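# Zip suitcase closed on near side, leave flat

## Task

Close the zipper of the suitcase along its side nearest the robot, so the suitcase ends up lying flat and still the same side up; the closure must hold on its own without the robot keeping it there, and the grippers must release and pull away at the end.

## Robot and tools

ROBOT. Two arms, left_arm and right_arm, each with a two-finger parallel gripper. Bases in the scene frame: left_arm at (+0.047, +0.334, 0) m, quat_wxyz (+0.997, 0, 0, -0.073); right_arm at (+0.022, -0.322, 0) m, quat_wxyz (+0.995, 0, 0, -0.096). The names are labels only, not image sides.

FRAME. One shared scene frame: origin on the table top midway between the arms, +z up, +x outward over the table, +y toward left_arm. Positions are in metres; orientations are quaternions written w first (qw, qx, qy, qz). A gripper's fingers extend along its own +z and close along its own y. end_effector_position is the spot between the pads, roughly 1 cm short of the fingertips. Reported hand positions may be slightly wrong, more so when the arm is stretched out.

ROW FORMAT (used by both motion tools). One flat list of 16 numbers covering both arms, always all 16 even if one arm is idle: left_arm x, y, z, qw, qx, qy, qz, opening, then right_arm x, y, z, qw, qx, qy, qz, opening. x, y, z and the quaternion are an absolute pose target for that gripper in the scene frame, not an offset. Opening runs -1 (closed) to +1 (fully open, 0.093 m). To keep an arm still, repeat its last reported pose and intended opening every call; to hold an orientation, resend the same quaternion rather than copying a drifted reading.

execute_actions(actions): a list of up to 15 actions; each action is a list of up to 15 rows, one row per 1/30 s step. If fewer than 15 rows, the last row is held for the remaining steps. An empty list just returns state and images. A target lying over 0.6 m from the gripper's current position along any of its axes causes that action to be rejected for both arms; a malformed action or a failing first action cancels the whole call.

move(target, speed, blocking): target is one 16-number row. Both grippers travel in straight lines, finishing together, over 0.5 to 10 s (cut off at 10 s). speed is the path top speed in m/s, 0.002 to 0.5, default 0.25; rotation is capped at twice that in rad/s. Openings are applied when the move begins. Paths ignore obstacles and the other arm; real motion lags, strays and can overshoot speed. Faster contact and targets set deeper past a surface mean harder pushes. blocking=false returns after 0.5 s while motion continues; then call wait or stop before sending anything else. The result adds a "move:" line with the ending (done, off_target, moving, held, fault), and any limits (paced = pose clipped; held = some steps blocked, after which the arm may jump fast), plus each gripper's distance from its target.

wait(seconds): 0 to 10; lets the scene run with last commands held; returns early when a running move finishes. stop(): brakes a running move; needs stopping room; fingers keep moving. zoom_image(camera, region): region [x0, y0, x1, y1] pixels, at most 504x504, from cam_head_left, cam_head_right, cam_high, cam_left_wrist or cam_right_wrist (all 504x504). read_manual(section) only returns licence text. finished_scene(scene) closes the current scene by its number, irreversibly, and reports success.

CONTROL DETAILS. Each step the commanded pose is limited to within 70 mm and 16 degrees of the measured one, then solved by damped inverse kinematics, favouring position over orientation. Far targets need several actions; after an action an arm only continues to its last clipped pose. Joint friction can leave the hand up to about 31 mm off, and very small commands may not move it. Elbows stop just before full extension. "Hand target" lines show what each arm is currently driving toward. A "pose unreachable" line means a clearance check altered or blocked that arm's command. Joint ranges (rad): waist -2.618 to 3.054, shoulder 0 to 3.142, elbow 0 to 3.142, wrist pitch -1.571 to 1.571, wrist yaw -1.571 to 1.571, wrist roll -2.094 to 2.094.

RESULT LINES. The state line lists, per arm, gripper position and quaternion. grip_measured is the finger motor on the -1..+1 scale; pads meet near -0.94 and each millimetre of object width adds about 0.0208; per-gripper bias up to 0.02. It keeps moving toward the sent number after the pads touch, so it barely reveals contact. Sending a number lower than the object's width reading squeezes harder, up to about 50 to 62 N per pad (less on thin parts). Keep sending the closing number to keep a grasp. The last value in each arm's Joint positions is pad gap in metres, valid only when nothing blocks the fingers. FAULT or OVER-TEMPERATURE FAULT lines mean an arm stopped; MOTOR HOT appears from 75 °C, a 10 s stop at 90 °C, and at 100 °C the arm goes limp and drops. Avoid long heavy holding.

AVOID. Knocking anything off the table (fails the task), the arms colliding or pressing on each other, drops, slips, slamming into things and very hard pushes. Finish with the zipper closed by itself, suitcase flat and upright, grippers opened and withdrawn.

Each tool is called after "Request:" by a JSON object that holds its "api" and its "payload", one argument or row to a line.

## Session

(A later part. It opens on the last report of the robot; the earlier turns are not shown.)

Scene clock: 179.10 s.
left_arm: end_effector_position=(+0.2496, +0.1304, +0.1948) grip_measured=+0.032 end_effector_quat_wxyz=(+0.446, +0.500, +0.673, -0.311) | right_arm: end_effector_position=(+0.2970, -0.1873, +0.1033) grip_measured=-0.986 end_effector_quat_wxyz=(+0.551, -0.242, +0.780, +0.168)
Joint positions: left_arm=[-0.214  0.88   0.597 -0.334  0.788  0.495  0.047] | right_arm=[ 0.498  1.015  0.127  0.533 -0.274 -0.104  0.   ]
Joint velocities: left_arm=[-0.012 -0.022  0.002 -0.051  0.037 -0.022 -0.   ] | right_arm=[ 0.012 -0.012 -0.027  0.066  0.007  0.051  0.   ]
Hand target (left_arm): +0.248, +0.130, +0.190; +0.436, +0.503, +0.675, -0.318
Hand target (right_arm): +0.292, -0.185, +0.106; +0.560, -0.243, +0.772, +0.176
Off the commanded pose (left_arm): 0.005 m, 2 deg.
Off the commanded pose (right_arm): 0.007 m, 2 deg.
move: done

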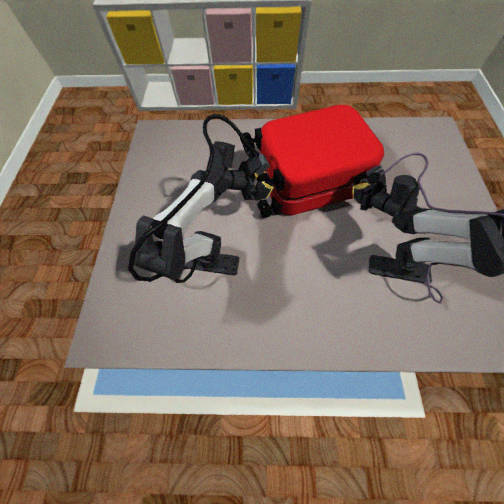

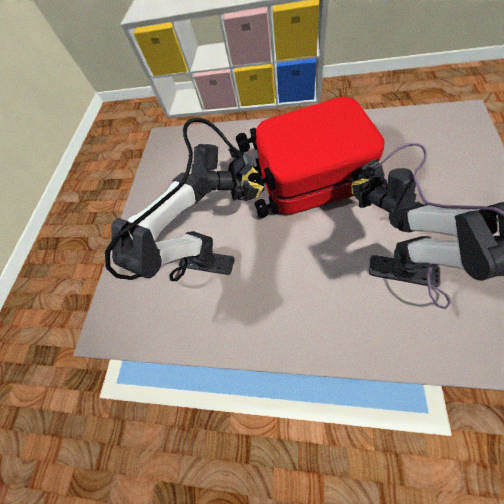

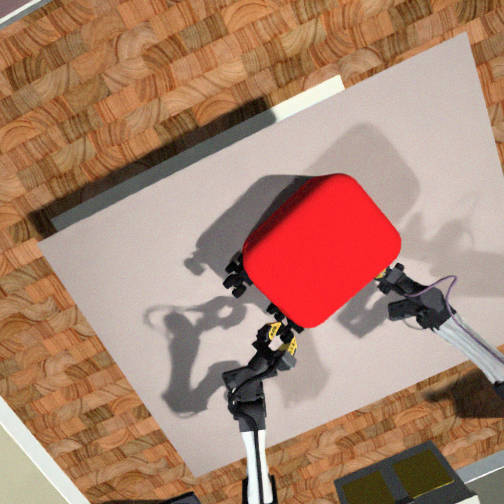

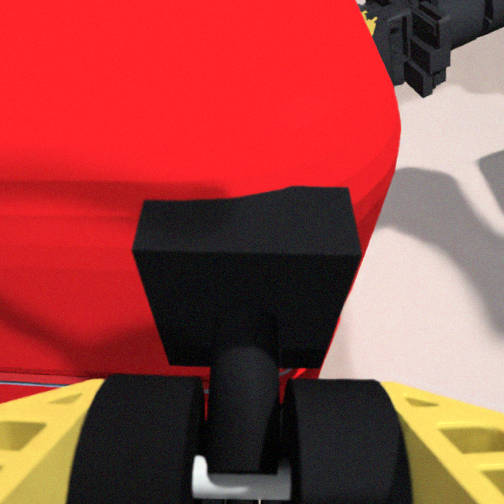

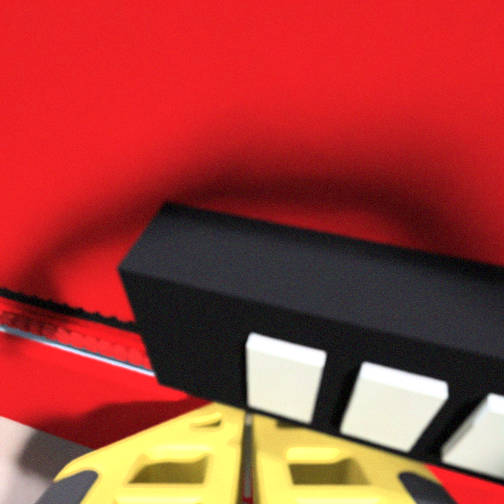

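Request:
{"api": "execute_actions", "payload": {
  "actions": [
    [[0.248,0.130,0.19,0.435,0.503,0.674,-0.318,0,0.292,-0.182,0.107,0.5608,-0.2433,0.7715,0.1768,-1],[0.248,0.130,0.19,0.435,0.503,0.674,-0.318,0,0.2905,-0.179,0.108,0.5592,-0.25,0.7694,0.1817,-1],[0.248,0.130,0.19,0.435,0.503,0.674,-0.318,0,0.2886,-0.176,0.108,0.5576,-0.2567,0.7672,0.1866,-1],[0.248,0.130,0.19,0.435,0.503,0.674,-0.318,0,0.2867,-0.173,0.108,0.556,-0.2634,0.7649,0.1914,-1],[0.248,0.130,0.19,0.435,0.503,0.674,-0.318,0,0.2848,-0.170,0.108,0.5543,-0.27,0.7626,0.1963,-1],[0.248,0.130,0.19,0.435,0.503,0.674,-0.318,0,0.2829,-0.167,0.108,0.5525,-0.2767,0.7602,0.2011,-1],[0.248,0.130,0.19,0.435,0.503,0.674,-0.318,0,0.281,-0.164,0.108,0.5508,-0.2833,0.7578,0.2059,-1],[0.248,0.130,0.19,0.435,0.503,0.674,-0.318,0,0.279,-0.161,0.108,0.549,-0.2899,0.7553,0.2107,-1],[0.248,0.130,0.19,0.435,0.503,0.674,-0.318,0,0.277,-0.158,0.108,0.5471,-0.2965,0.7527,0.2155,-1],[0.248,0.130,0.19,0.435,0.503,0.674,-0.318,0,0.275,-0.155,0.108,0.5452,-0.303,0.75,0.2203,-1],[0.248,0.130,0.19,0.435,0.503,0.674,-0.318,0,0.273,-0.152,0.108,0.5433,-0.3096,0.7474,0.225,-1],[0.248,0.130,0.19,0.435,0.503,0.674,-0.318,0,0.271,-0.149,0.108,0.5413,-0.3161,0.7447,0.2297,-1],[0.248,0.130,0.19,0.435,0.503,0.674,-0.318,0,0.269,-0.146,0.108,0.5393,-0.3226,0.7419,0.2344,-1],[0.248,0.130,0.19,0.435,0.503,0.674,-0.318,0,0.267,-0.143,0.108,0.5371,-0.329,0.739,0.2391,-1],[0.248,0.130,0.19,0.435,0.503,0.674,-0.318,0,0.2654,-0.1406,0.108,0.5371,-0.329,0.739,0.2391,-1]],
    [[0.248,0.130,0.19,0.435,0.503,0.674,-0.318,0,0.2654,-0.1406,0.108,0.5371,-0.329,0.739,0.2391,-1],[0.248,0.130,0.19,0.435,0.503,0.674,-0.318,0,0.2654,-0.1406,0.108,0.5371,-0.329,0.739,0.2391,-1],[0.248,0.130,0.19,0.435,0.503,0.674,-0.318,0,0.2654,-0.1406,0.108,0.5371,-0.329,0.739,0.2391,-1],[0.248,0.130,0.19,0.435,0.503,0.674,-0.318,0,0.2654,-0.1406,0.108,0.5371,-0.329,0.739,0.2391,-1],[0.248,0.130,0.19,0.435,0.503,0.674,-0.318,0,0.2654,-0.1406,0.108,0.5371,-0.329,0.739,0.2391,-1],[0.249,0.127,0.19,0.435,0.503,0.674,-0.318,0,0.2654,-0.1406,0.108,0.5371,-0.329,0.739,0.2391,-1],[0.250,0.125,0.19,0.435,0.503,0.674,-0.318,0,0.2654,-0.1406,0.108,0.5371,-0.329,0.739,0.2391,-1],[0.250,0.124,0.19,0.435,0.503,0.674,-0.318,0,0.2654,-0.1406,0.108,0.5371,-0.329,0.739,0.2391,-1],[0.250,0.123,0.19,0.435,0.503,0.674,-0.318,0,0.2654,-0.1406,0.108,0.5371,-0.329,0.739,0.2391,-1],[0.251,0.122,0.19,0.435,0.503,0.674,-0.318,0,0.2654,-0.1406,0.108,0.5371,-0.329,0.739,0.2391,-1],[0.254,0.114,0.19,0.435,0.503,0.674,-0.318,0,0.2654,-0.1406,0.108,0.5371,-0.329,0.739,0.2391,-1],[0.257,0.105,0.19,0.435,0.503,0.674,-0.318,0,0.2654,-0.1406,0.108,0.5371,-0.329,0.739,0.2391,-1],[0.260,0.096,0.19,0.435,0.503,0.674,-0.318,0,0.2654,-0.1406,0.108,0.5371,-0.329,0.739,0.2391,-1],[0.263,0.087,0.19,0.435,0.503,0.674,-0.318,0,0.2654,-0.1406,0.108,0.5371,-0.329,0.739,0.2391,-1],[0.266,0.078,0.19,0.435,0.503,0.674,-0.318,0,0.2654,-0.1406,0.108,0.5371,-0.329,0.739,0.2391,-1]]
  ]
}}

Request:
{"api": "wait", "payload": {
  "seconds": 1
}}

Scene clock: 200.33 s.
left_arm: end_effector_position=(+0.2526, +0.1170, +0.1944) grip_measured=+0.032 end_effector_quat_wxyz=(+0.439, +0.501, +0.680, -0.307) | right_arm: end_effector_position=(+0.2983, -0.1858, +0.1033) grip_measured=-0.986 end_effector_quat_wxyz=(+0.558, -0.243, +0.781, +0.142)
Joint positions: left_arm=[-0.288  0.919  0.618 -0.3    0.716  0.447  0.047] | right_arm=[ 0.551  1.015  0.127  0.538 -0.181 -0.117  0.   ]
Joint velocities: left_arm=[-0.755  0.51   0.237  0.418 -0.623 -0.505 -0.001] | right_arm=[-0.032 -0.007  0.017  0.037  0.095  0.037  0.   ]
Hand target (left_arm): +0.256, +0.088, +0.192; +0.432, +0.506, +0.673, -0.323
Hand target (right_arm): +0.267, -0.145, +0.107; +0.540, -0.325, +0.740, +0.234
Off the commanded pose (left_arm): 0.041 m, 2 deg.
Off the commanded pose (right_arm): 0.056 m, 16 deg.

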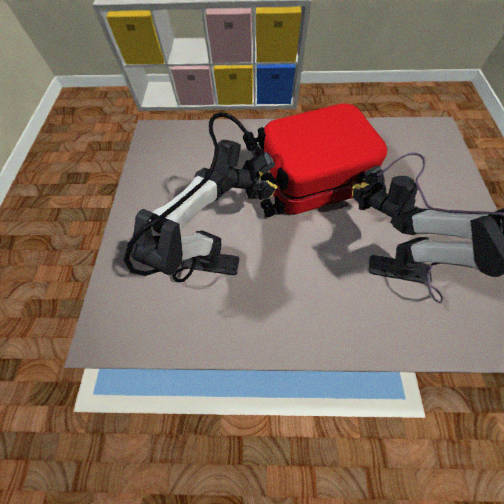

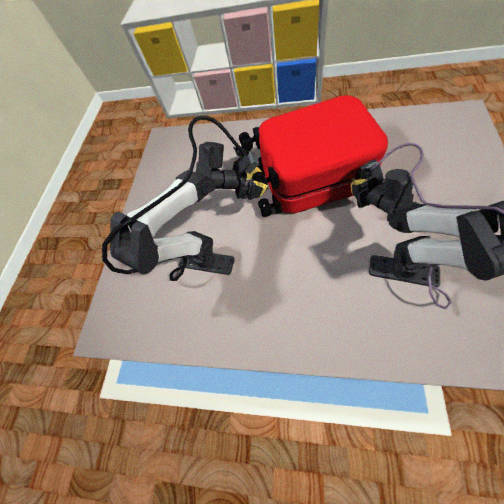

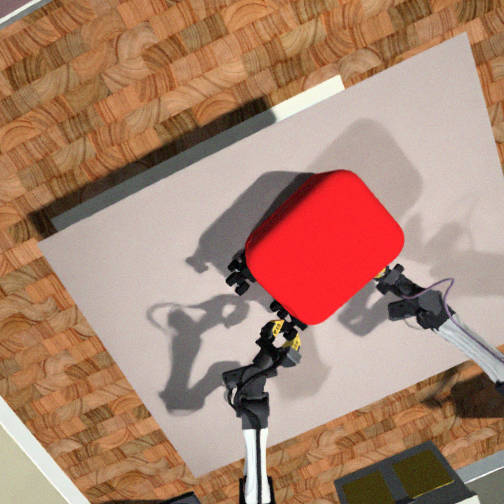

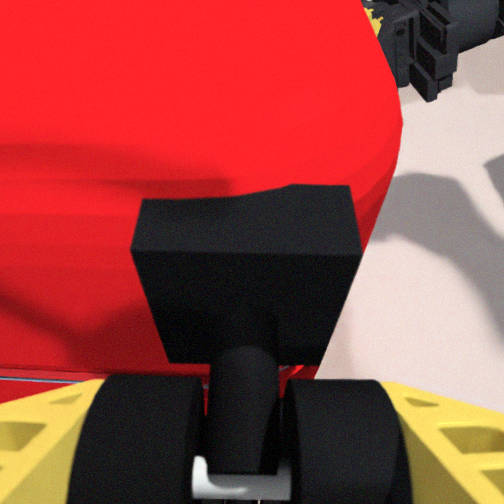

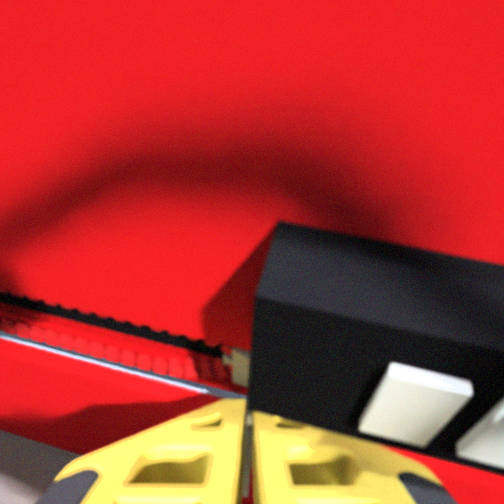

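Scene clock: 201.33 s.
left_arm: end_effector_position=(+0.2586, +0.0996, +0.1955) grip_measured=+0.032 end_effector_quat_wxyz=(+0.441, +0.500, +0.679, -0.308) | right_arm: end_effector_position=(+0.2940, -0.1782, +0.1038) grip_measured=-0.986 end_effector_quat_wxyz=(+0.555, -0.256, +0.776, +0.159)
Joint positions: left_arm=[-0.359  0.975  0.631 -0.217  0.656  0.392  0.047] | right_arm=[ 0.56   1.015  0.127  0.539 -0.217 -0.119  0.   ]
Joint velocities: left_arm=[ 0.017 -0.002  0.012  0.007 -0.066  0.007 -0.001] | right_arm=[ 0.002  0.007 -0.002  0.007  0.007  0.022  0.   ]
Hand target (left_arm): +0.256, +0.088, +0.192; +0.432, +0.506, +0.673, -0.323
Hand target (right_arm): +0.267, -0.145, +0.107; +0.540, -0.325, +0.740, +0.234
Off the commanded pose (left_arm): 0.023 m, 2 deg.
Off the commanded pose (right_arm): 0.047 m, 13 deg.
wait: 1.00 s; at rest by 0.47 s

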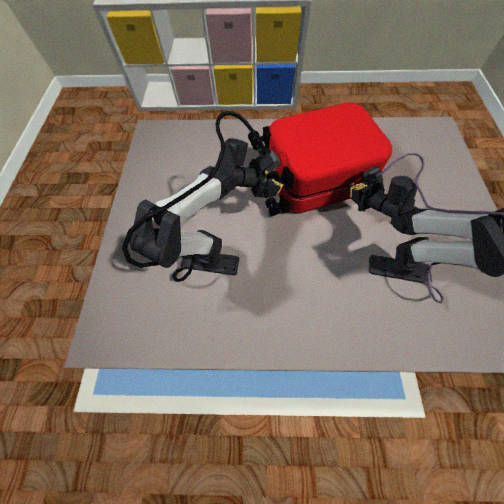

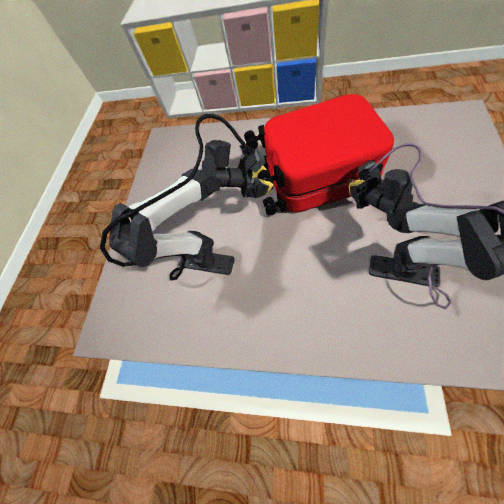

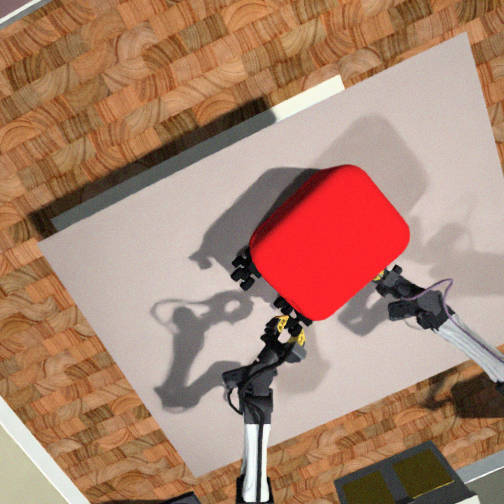

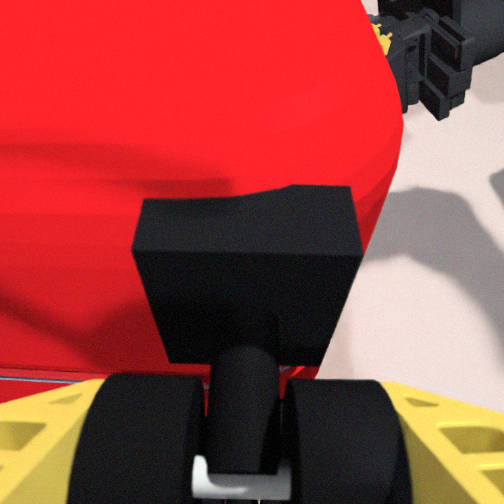

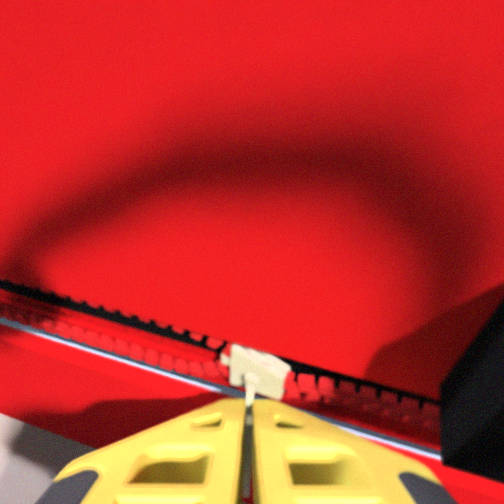

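Request:
{"api": "execute_actions", "payload": {
  "actions": [
    [[0.2600,0.0870,0.19,0.435,0.503,0.674,-0.318,0,0.2650,-0.1400,0.108,0.5371,-0.329,0.739,0.2391,-1],[0.2620,0.0846,0.19,0.435,0.503,0.674,-0.318,0,0.2643,-0.1390,0.108,0.5351,-0.3355,0.7362,0.2438,-1],[0.2640,0.0823,0.19,0.435,0.503,0.674,-0.318,0,0.2636,-0.1380,0.108,0.5351,-0.3355,0.7362,0.2438,-1],[0.2655,0.0799,0.19,0.435,0.503,0.674,-0.318,0,0.2633,-0.1373,0.108,0.5351,-0.3355,0.7362,0.2438,-1],[0.2663,0.0775,0.19,0.435,0.503,0.674,-0.318,0,0.2631,-0.1366,0.108,0.5351,-0.3355,0.7362,0.2438,-1],[0.2671,0.0752,0.19,0.435,0.503,0.674,-0.318,0,0.2628,-0.1359,0.108,0.5351,-0.3355,0.7362,0.2438,-1],[0.2679,0.0728,0.19,0.435,0.503,0.674,-0.318,0,0.2626,-0.1352,0.108,0.5351,-0.3355,0.7362,0.2438,-1],[0.2688,0.0705,0.19,0.435,0.503,0.674,-0.318,0,0.2623,-0.1345,0.108,0.5351,-0.3355,0.7362,0.2438,-1],[0.2696,0.0681,0.19,0.435,0.503,0.674,-0.318,0,0.2621,-0.1338,0.108,0.5351,-0.3355,0.7362,0.2438,-1],[0.2704,0.0657,0.19,0.435,0.503,0.674,-0.318,0,0.2618,-0.1331,0.108,0.5351,-0.3355,0.7362,0.2438,-1],[0.2712,0.0634,0.19,0.435,0.503,0.674,-0.318,0,0.2616,-0.1324,0.108,0.5351,-0.3355,0.7362,0.2438,-1],[0.2720,0.0610,0.19,0.435,0.503,0.674,-0.318,0,0.2613,-0.1317,0.108,0.5351,-0.3355,0.7362,0.2438,-1],[0.2729,0.0587,0.19,0.435,0.503,0.674,-0.318,0,0.2611,-0.1310,0.108,0.5351,-0.3355,0.7362,0.2438,-1],[0.2737,0.0563,0.19,0.435,0.503,0.674,-0.318,0,0.2608,-0.1303,0.108,0.5351,-0.3355,0.7362,0.2438,-1],[0.2745,0.0539,0.19,0.435,0.503,0.674,-0.318,0,0.2606,-0.1296,0.108,0.5351,-0.3355,0.7362,0.2438,-1]],
    [[0.2753,0.0516,0.19,0.435,0.503,0.674,-0.318,0,0.2603,-0.1289,0.108,0.5351,-0.3355,0.7362,0.2438,-1],[0.2761,0.0492,0.19,0.435,0.503,0.674,-0.318,0,0.2601,-0.1282,0.108,0.5351,-0.3355,0.7362,0.2438,-1],[0.2770,0.0469,0.19,0.435,0.503,0.674,-0.318,0,0.2598,-0.1275,0.108,0.5351,-0.3355,0.7362,0.2438,-1],[0.2778,0.0445,0.19,0.435,0.503,0.674,-0.318,0,0.2596,-0.1268,0.108,0.5351,-0.3355,0.7362,0.2438,-1],[0.2786,0.0421,0.19,0.435,0.503,0.674,-0.318,0,0.2593,-0.1261,0.108,0.5351,-0.3355,0.7362,0.2438,-1],[0.2794,0.0398,0.19,0.435,0.503,0.674,-0.318,0,0.2591,-0.1254,0.108,0.5351,-0.3355,0.7362,0.2438,-1],[0.2802,0.0374,0.19,0.435,0.503,0.674,-0.318,0,0.2588,-0.1247,0.108,0.5351,-0.3355,0.7362,0.2438,-1],[0.2811,0.0351,0.19,0.435,0.503,0.674,-0.318,0,0.2586,-0.1240,0.108,0.5351,-0.3355,0.7362,0.2438,-1],[0.2819,0.0327,0.19,0.435,0.503,0.674,-0.318,0,0.2583,-0.1233,0.108,0.5351,-0.3355,0.7362,0.2438,-1],[0.2827,0.0303,0.19,0.435,0.503,0.674,-0.318,0,0.2581,-0.1226,0.108,0.5351,-0.3355,0.7362,0.2438,-1],[0.2835,0.0280,0.19,0.435,0.503,0.674,-0.318,0,0.2578,-0.1219,0.108,0.5351,-0.3355,0.7362,0.2438,-1],[0.2843,0.0256,0.19,0.435,0.503,0.674,-0.318,0,0.2576,-0.1212,0.108,0.5351,-0.3355,0.7362,0.2438,-1],[0.2852,0.0233,0.19,0.435,0.503,0.674,-0.318,0,0.2573,-0.1205,0.108,0.5351,-0.3355,0.7362,0.2438,-1],[0.2860,0.0209,0.19,0.435,0.503,0.674,-0.318,0,0.2571,-0.1198,0.108,0.5351,-0.3355,0.7362,0.2438,-1],[0.2868,0.0185,0.19,0.435,0.503,0.674,-0.318,0,0.2568,-0.1191,0.108,0.5351,-0.3355,0.7362,0.2438,-1]]
  ]
}}

Request:
{"api": "wait", "payload": {
  "seconds": 0.6
}}

Scene clock: 211.27 s.
left_arm: end_effector_position=(+0.2792, +0.0377, +0.1966) grip_measured=+0.032 end_effector_quat_wxyz=(+0.439, +0.508, +0.670, -0.317) | right_arm: end_effector_position=(+0.2814, -0.1546, +0.1037) grip_measured=-0.986 end_effector_quat_wxyz=(+0.551, -0.280, +0.768, +0.170)
Joint positions: left_arm=[-0.528  1.222  0.743 -0.025  0.54   0.298  0.047] | right_arm=[ 0.684  1.015  0.127  0.541 -0.148 -0.104  0.   ]
Joint velocities: left_arm=[-0.159  0.242  0.154  0.11  -0.095 -0.066 -0.001] | right_arm=[ 0.11   0.012 -0.007 -0.007  0.095  0.037  0.   ]
Hand target (left_arm): +0.284, +0.021, +0.191; +0.435, +0.504, +0.675, -0.320
Hand target (right_arm): +0.257, -0.123, +0.108; +0.536, -0.334, +0.737, +0.242
Off the commanded pose (left_arm): 0.022 m, 1 deg.
Off the commanded pose (right_arm): 0.043 m, 11 deg.

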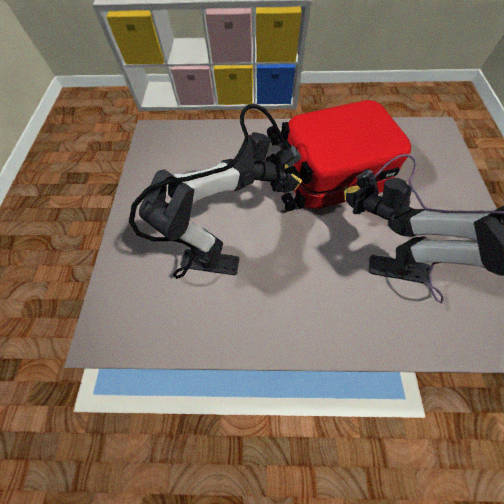

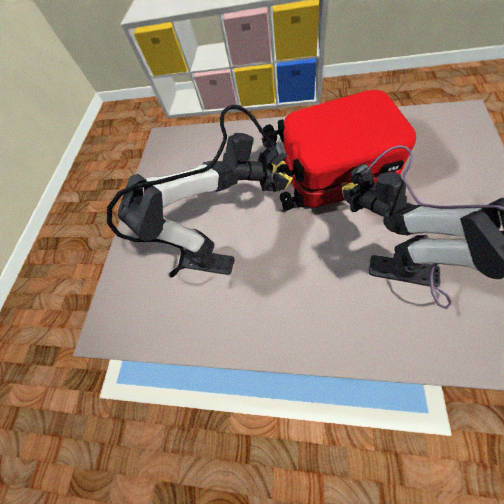

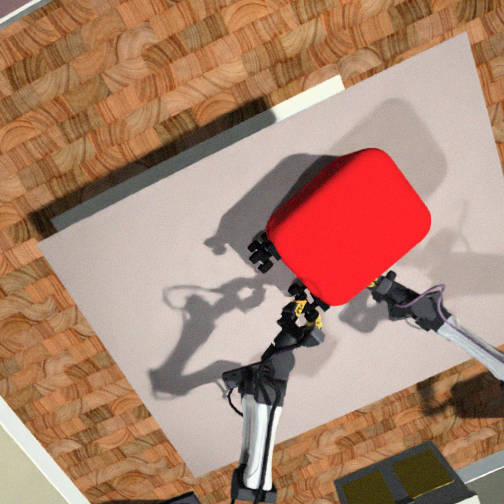

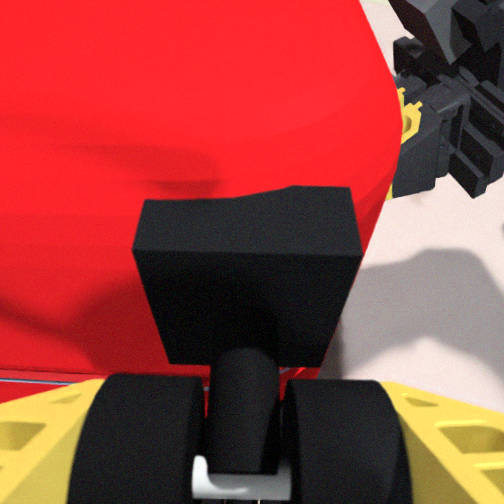

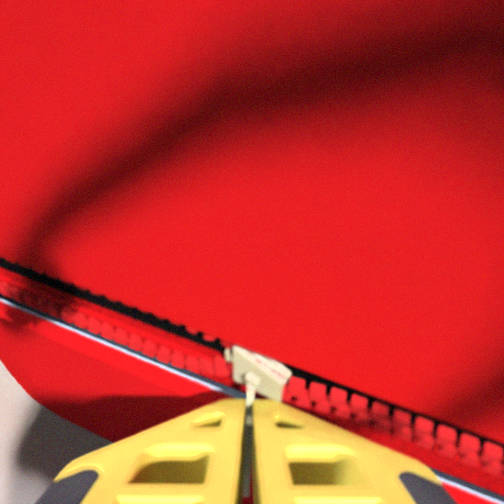

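Scene clock: 211.87 s.
left_arm: end_effector_position=(+0.2809, +0.0325, +0.1969) grip_measured=+0.032 end_effector_quat_wxyz=(+0.440, +0.508, +0.669, -0.318) | right_arm: end_effector_position=(+0.2812, -0.1539, +0.1038) grip_measured=-0.986 end_effector_quat_wxyz=(+0.551, -0.277, +0.769, +0.170)
Joint positions: left_arm=[-0.539  1.241  0.753 -0.009  0.533  0.291  0.047] | right_arm=[ 0.693  1.015  0.127  0.542 -0.137 -0.097  0.   ]
Joint velocities: left_arm=[-0.002 -0.002 -0.012 -0.081  0.022  0.007 -0.   ] | right_arm=[-0.017  0.002  0.002  0.081 -0.007  0.007  0.   ]
Hand target (left_arm): +0.284, +0.021, +0.191; +0.435, +0.504, +0.675, -0.320
Hand target (right_arm): +0.257, -0.123, +0.108; +0.536, -0.334, +0.737, +0.242
Off the commanded pose (left_arm): 0.017 m, 1 deg.
Off the commanded pose (right_arm): 0.043 m, 12 deg.
wait: 0.60 s; at rest by 0.23 s

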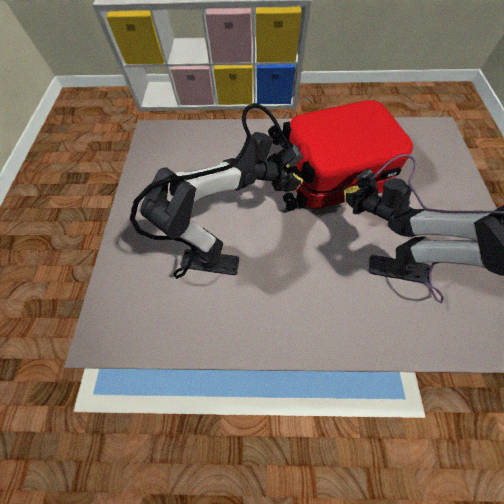

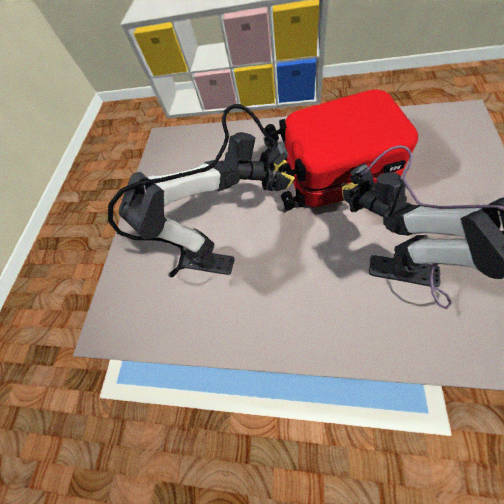

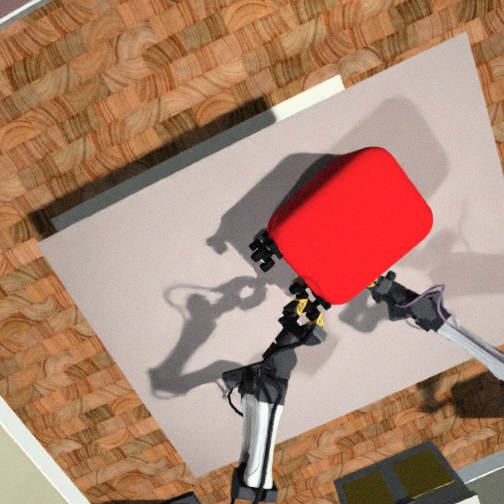

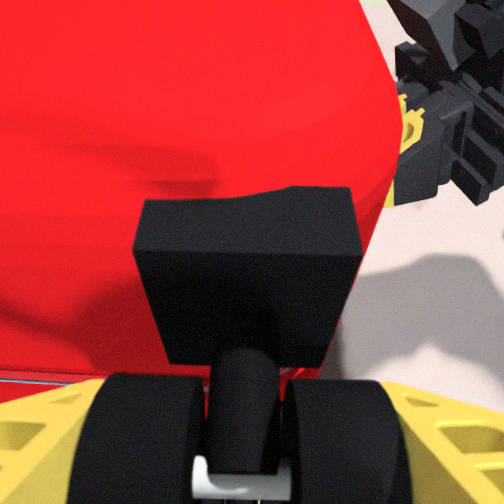

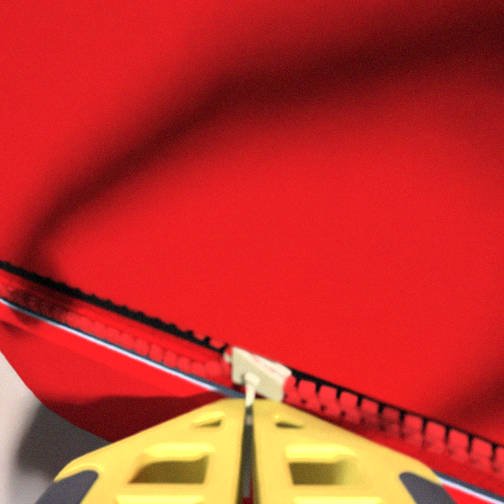

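Request:
{"api": "execute_actions", "payload": {
  "actions": [
    [[0.2868,0.0185,0.19,0.435,0.503,0.674,-0.318,0,0.2566,-0.1178,0.108,0.5351,-0.3355,0.7362,0.2438,-1],[0.2877,0.0157,0.19,0.435,0.503,0.674,-0.318,0,0.2563,-0.1165,0.108,0.5351,-0.3355,0.7362,0.2438,-1],[0.2886,0.0129,0.19,0.435,0.503,0.674,-0.318,0,0.2561,-0.1152,0.108,0.5351,-0.3355,0.7362,0.2438,-1],[0.2895,0.0101,0.19,0.435,0.503,0.674,-0.318,0,0.2558,-0.1139,0.108,0.5351,-0.3355,0.7362,0.2438,-1],[0.2903,0.0078,0.19,0.435,0.503,0.674,-0.318,0,0.2556,-0.1126,0.108,0.5351,-0.3355,0.7362,0.2438,-1],[0.2909,0.0060,0.19,0.435,0.503,0.674,-0.318,0,0.2553,-0.1113,0.108,0.5351,-0.3355,0.7362,0.2438,-1],[0.2914,0.0043,0.19,0.435,0.503,0.674,-0.318,0,0.2551,-0.1100,0.108,0.5351,-0.3355,0.7362,0.2438,-1],[0.2920,0.0026,0.19,0.435,0.503,0.674,-0.318,0,0.2548,-0.1087,0.108,0.5351,-0.3355,0.7362,0.2438,-1],[0.2925,0.0009,0.19,0.435,0.503,0.674,-0.318,0,0.2546,-0.1074,0.108,0.5351,-0.3355,0.7362,0.2438,-1],[0.2931,-0.0008,0.19,0.435,0.503,0.674,-0.318,0,0.2543,-0.1061,0.108,0.5351,-0.3355,0.7362,0.2438,-1],[0.2936,-0.0025,0.19,0.435,0.503,0.674,-0.318,0,0.2541,-0.1048,0.108,0.5351,-0.3355,0.7362,0.2438,-1],[0.2942,-0.0042,0.19,0.435,0.503,0.674,-0.318,0,0.2538,-0.1035,0.109,0.5351,-0.3355,0.7362,0.2438,-1],[0.2947,-0.0059,0.19,0.435,0.503,0.674,-0.318,0,0.2536,-0.1022,0.109,0.5351,-0.3355,0.7362,0.2438,-1],[0.2953,-0.0076,0.19,0.435,0.503,0.674,-0.318,0,0.2533,-0.1009,0.109,0.5351,-0.3355,0.7362,0.2438,-1],[0.2958,-0.0093,0.19,0.435,0.503,0.674,-0.318,0,0.2531,-0.0996,0.109,0.5351,-0.3355,0.7362,0.2438,-1]],
    [[0.2964,-0.0110,0.19,0.435,0.503,0.674,-0.318,0,0.2528,-0.0983,0.11,0.5351,-0.3355,0.7362,0.2438,-1],[0.2969,-0.0127,0.19,0.435,0.503,0.674,-0.318,0,0.2526,-0.0970,0.11,0.5351,-0.3355,0.7362,0.2438,-1],[0.2975,-0.0144,0.19,0.435,0.503,0.674,-0.318,0,0.2523,-0.0957,0.11,0.5351,-0.3355,0.7362,0.2438,-1],[0.2980,-0.0161,0.19,0.435,0.503,0.674,-0.318,0,0.2521,-0.0944,0.11,0.5351,-0.3355,0.7362,0.2438,-1],[0.2986,-0.0178,0.19,0.435,0.503,0.674,-0.318,0,0.2518,-0.0931,0.11,0.5351,-0.3355,0.7362,0.2438,-1],[0.2991,-0.0195,0.19,0.435,0.503,0.674,-0.318,0,0.2516,-0.0918,0.11,0.5351,-0.3355,0.7362,0.2438,-1],[0.2997,-0.0212,0.19,0.435,0.503,0.674,-0.318,0,0.2514,-0.0905,0.11,0.5351,-0.3355,0.7362,0.2438,-1],[0.3002,-0.0229,0.19,0.435,0.503,0.674,-0.318,0,0.2513,-0.0892,0.11,0.5351,-0.3355,0.7362,0.2438,-1],[0.3007,-0.0246,0.19,0.435,0.503,0.674,-0.318,0,0.2512,-0.0879,0.11,0.5351,-0.3355,0.7362,0.2438,-1],[0.3011,-0.0263,0.19,0.435,0.503,0.674,-0.318,0,0.2512,-0.0866,0.11,0.5351,-0.3355,0.7362,0.2438,-1],[0.3015,-0.0280,0.19,0.435,0.503,0.674,-0.318,0,0.2512,-0.0853,0.11,0.5351,-0.3355,0.7362,0.2438,-1],[0.3018,-0.0297,0.19,0.435,0.503,0.674,-0.318,0,0.2513,-0.0840,0.11,0.5351,-0.3355,0.7362,0.2438,-1],[0.3021,-0.0314,0.19,0.435,0.503,0.674,-0.318,0,0.2515,-0.0827,0.11,0.5351,-0.3355,0.7362,0.2438,-1],[0.3023,-0.0331,0.19,0.435,0.503,0.674,-0.318,0,0.2518,-0.0814,0.11,0.5351,-0.3355,0.7362,0.2438,-1],[0.3025,-0.0348,0.19,0.435,0.503,0.674,-0.318,0,0.2521,-0.0801,0.11,0.5351,-0.3355,0.7362,0.2438,-1]]
  ]
}}

Request:
{"api": "wait", "payload": {
  "seconds": 0.6
}}

Scene clock: 220.27 s.
left_arm: end_effector_position=(+0.2938, -0.0163, +0.1981) grip_measured=+0.032 end_effector_quat_wxyz=(+0.435, +0.514, +0.666, -0.322) | right_arm: end_effector_position=(+0.2696, -0.1244, +0.1035) grip_measured=-0.986 end_effector_quat_wxyz=(+0.555, -0.278, +0.766, +0.167)
Joint positions: left_arm=[-0.635  1.422  0.892  0.048  0.463  0.249  0.047] | right_arm=[ 0.896  1.083  0.137  0.612  0.058 -0.036  0.   ]
Joint velocities: left_arm=[-0.076  0.149  0.125  0.051 -0.198 -0.022 -0.   ] | right_arm=[ 0.11   0.217  0.1   -0.007 -0.11   0.022  0.   ]
Hand target (left_arm): +0.301, -0.033, +0.191; +0.435, +0.504, +0.675, -0.319
Hand target (right_arm): +0.249, -0.087, +0.112; +0.536, -0.334, +0.737, +0.241
Off the commanded pose (left_arm): 0.022 m, 2 deg.
Off the commanded pose (right_arm): 0.048 m, 12 deg.

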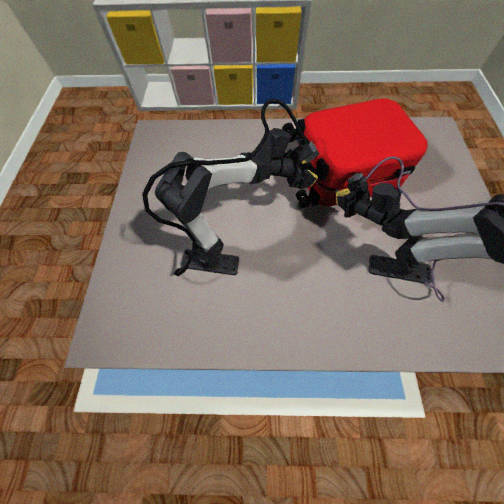

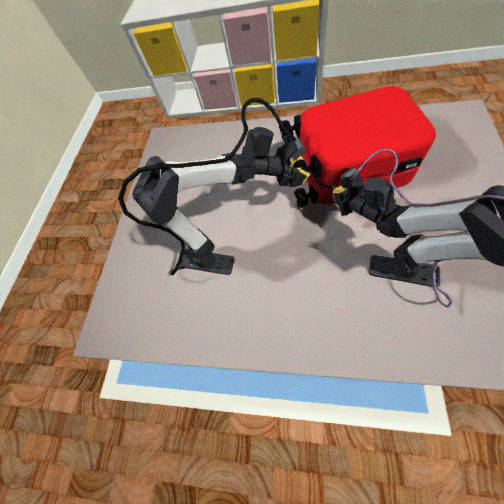

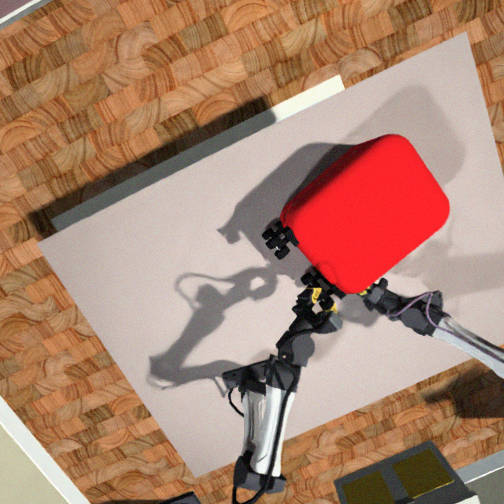

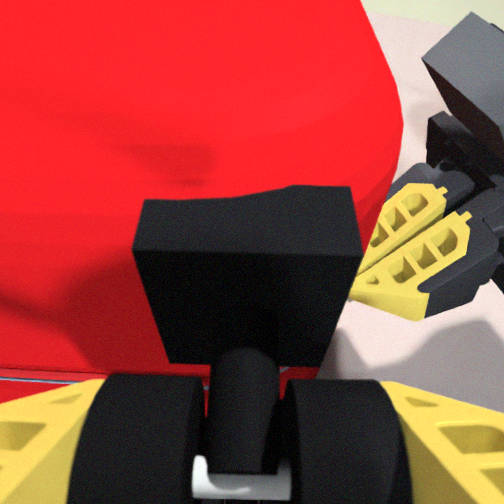

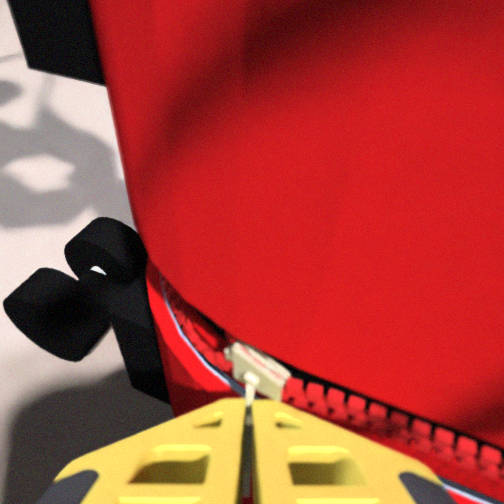

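Scene clock: 220.87 s.
left_arm: end_effector_position=(+0.2949, -0.0200, +0.1984) grip_measured=+0.032 end_effector_quat_wxyz=(+0.436, +0.513, +0.666, -0.322) | right_arm: end_effector_position=(+0.2693, -0.1211, +0.1036) grip_measured=-0.986 end_effector_quat_wxyz=(+0.554, -0.279, +0.766, +0.170)
Joint positions: left_arm=[-0.642  1.435  0.901  0.056  0.456  0.244  0.047] | right_arm=[ 0.907  1.097  0.142  0.62   0.063 -0.029  0.   ]
Joint velocities: left_arm=[ 0.012 -0.012  0.002 -0.051  0.007 -0.037 -0.   ] | right_arm=[-0.012 -0.002  0.002 -0.022  0.007  0.007  0.   ]
Hand target (left_arm): +0.301, -0.033, +0.191; +0.435, +0.504, +0.675, -0.319
Hand target (right_arm): +0.249, -0.087, +0.112; +0.536, -0.334, +0.737, +0.241
Off the commanded pose (left_arm): 0.019 m, 2 deg.
Off the commanded pose (right_arm): 0.045 m, 11 deg.
wait: 0.60 s; at rest by 0.23 s

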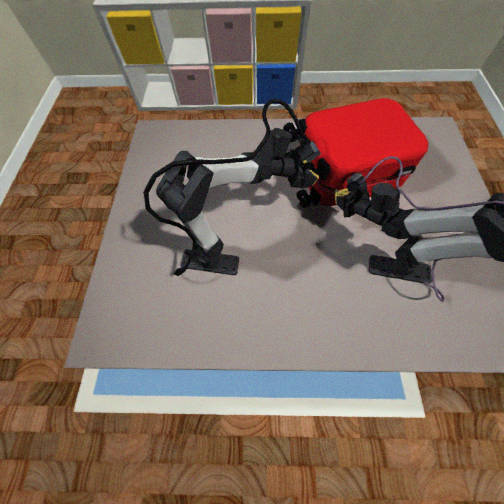

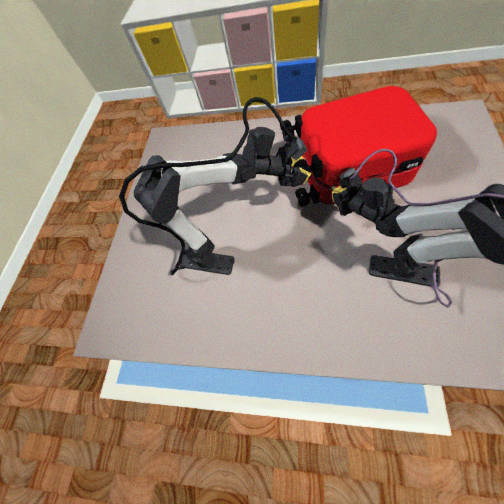

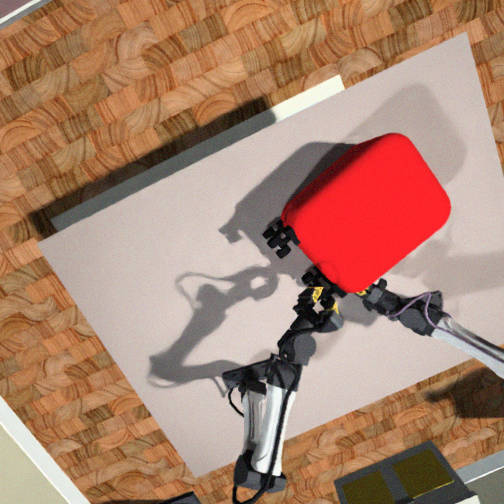

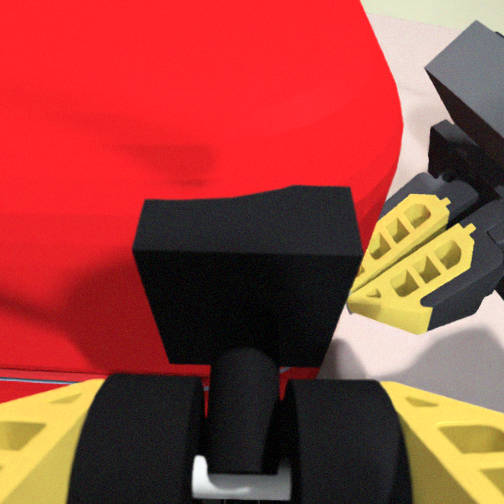

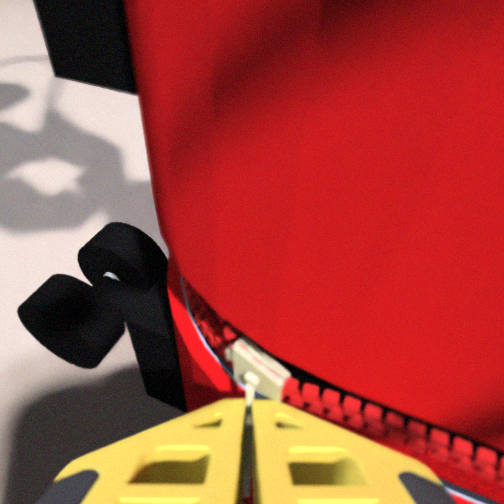

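Request:
{"api": "execute_actions", "payload": {
  "actions": [
    [[0.3025,-0.0348,0.19,0.435,0.503,0.674,-0.318,0,0.2525,-0.0793,0.11,0.5351,-0.3355,0.7362,0.2438,-1],[0.3025,-0.0355,0.19,0.435,0.503,0.674,-0.318,0,0.253,-0.0785,0.11,0.5351,-0.3355,0.7362,0.2438,-1],[0.3025,-0.037,0.19,0.435,0.503,0.674,-0.318,0,0.2535,-0.0777,0.11,0.5351,-0.3355,0.7362,0.2438,-1],[0.3025,-0.039,0.19,0.435,0.503,0.674,-0.318,0,0.254,-0.077,0.11,0.5351,-0.3355,0.7362,0.2438,-1],[0.3025,-0.0415,0.19,0.435,0.503,0.674,-0.318,0,0.2545,-0.0762,0.11,0.5351,-0.3355,0.7362,0.2438,-1],[0.3025,-0.044,0.19,0.435,0.503,0.674,-0.318,0,0.255,-0.0755,0.11,0.5351,-0.3355,0.7362,0.2438,-1],[0.3025,-0.0465,0.19,0.435,0.503,0.674,-0.318,0,0.2555,-0.075,0.11,0.5351,-0.3355,0.7362,0.2438,-1],[0.3025,-0.048,0.19,0.435,0.503,0.674,-0.318,0,0.256,-0.0745,0.11,0.5351,-0.3355,0.7362,0.2438,-1]]
  ]
}}

Request:
{"api": "zoom_image", "payload": {
  "camera": "cam_right_wrist",
  "region": [160, 250, 340, 420]
}}

Scene clock: 223.30 s.
left_arm: end_effector_position=(+0.2985, -0.0302, +0.1985) grip_measured=+0.032 end_effector_quat_wxyz=(+0.436, +0.510, +0.669, -0.319) | right_arm: end_effector_position=(+0.2746, -0.1180, +0.1036) grip_measured=-0.986 end_effector_quat_wxyz=(+0.557, -0.273, +0.767, +0.164)
Joint positions: left_arm=[-0.662  1.471  0.934  0.061  0.428  0.231  0.047] | right_arm=[ 0.917  1.146  0.157  0.656  0.09  -0.025  0.   ]
Joint velocities: left_arm=[ 0.002  0.002  0.012  0.051 -0.022  0.007  0.001] | right_arm=[-0.012 -0.012 -0.002 -0.022  0.022 -0.022  0.   ]
Hand target (left_arm): +0.301, -0.047, +0.190; +0.435, +0.504, +0.675, -0.319
Hand target (right_arm): +0.253, -0.081, +0.112; +0.537, -0.333, +0.737, +0.240
Off the commanded pose (left_arm): 0.020 m, 1 deg.
Off the commanded pose (right_arm): 0.048 m, 12 deg.

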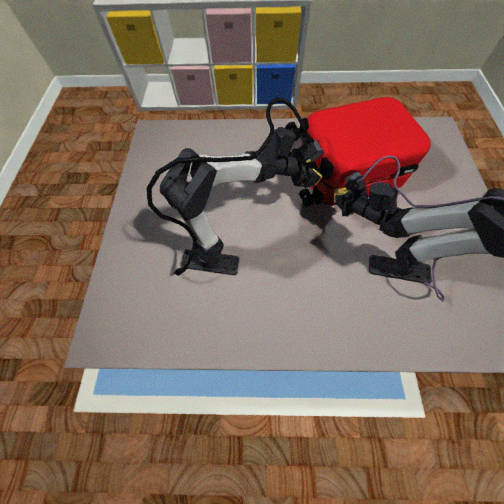

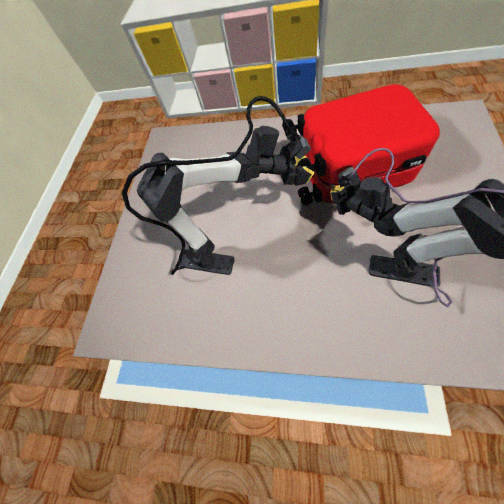

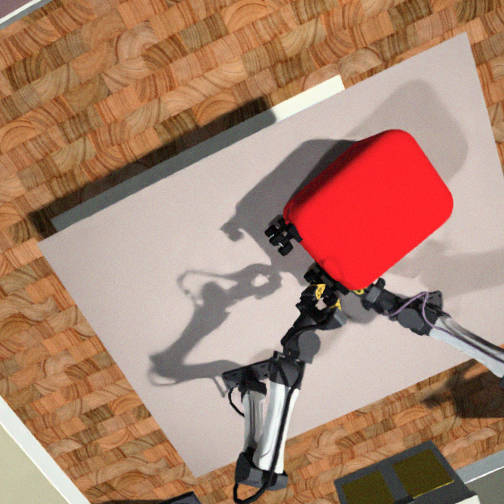

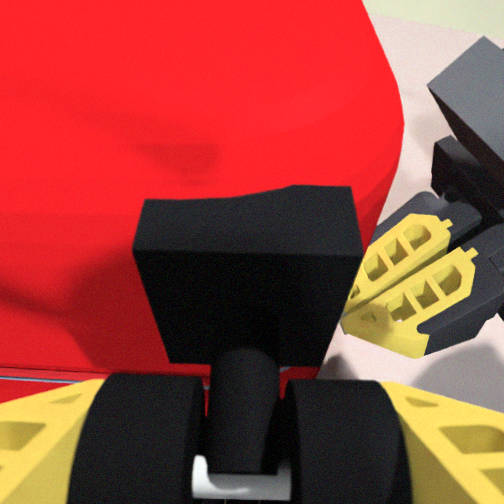

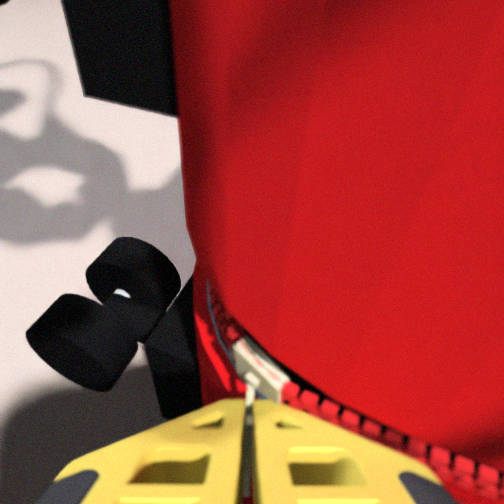

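Region (160, 250, 340, 420) of cam_right_wrist's 504x504 image, scaled by 2.800, with more detail than that image has.

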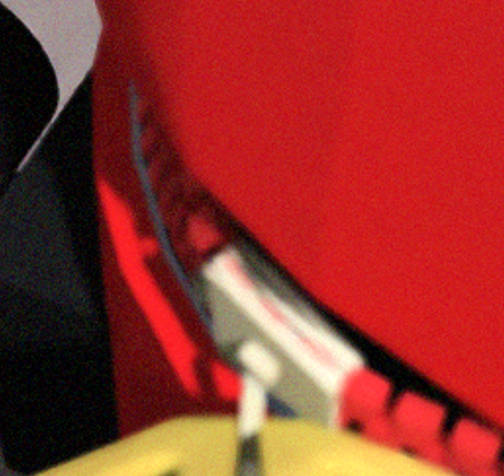

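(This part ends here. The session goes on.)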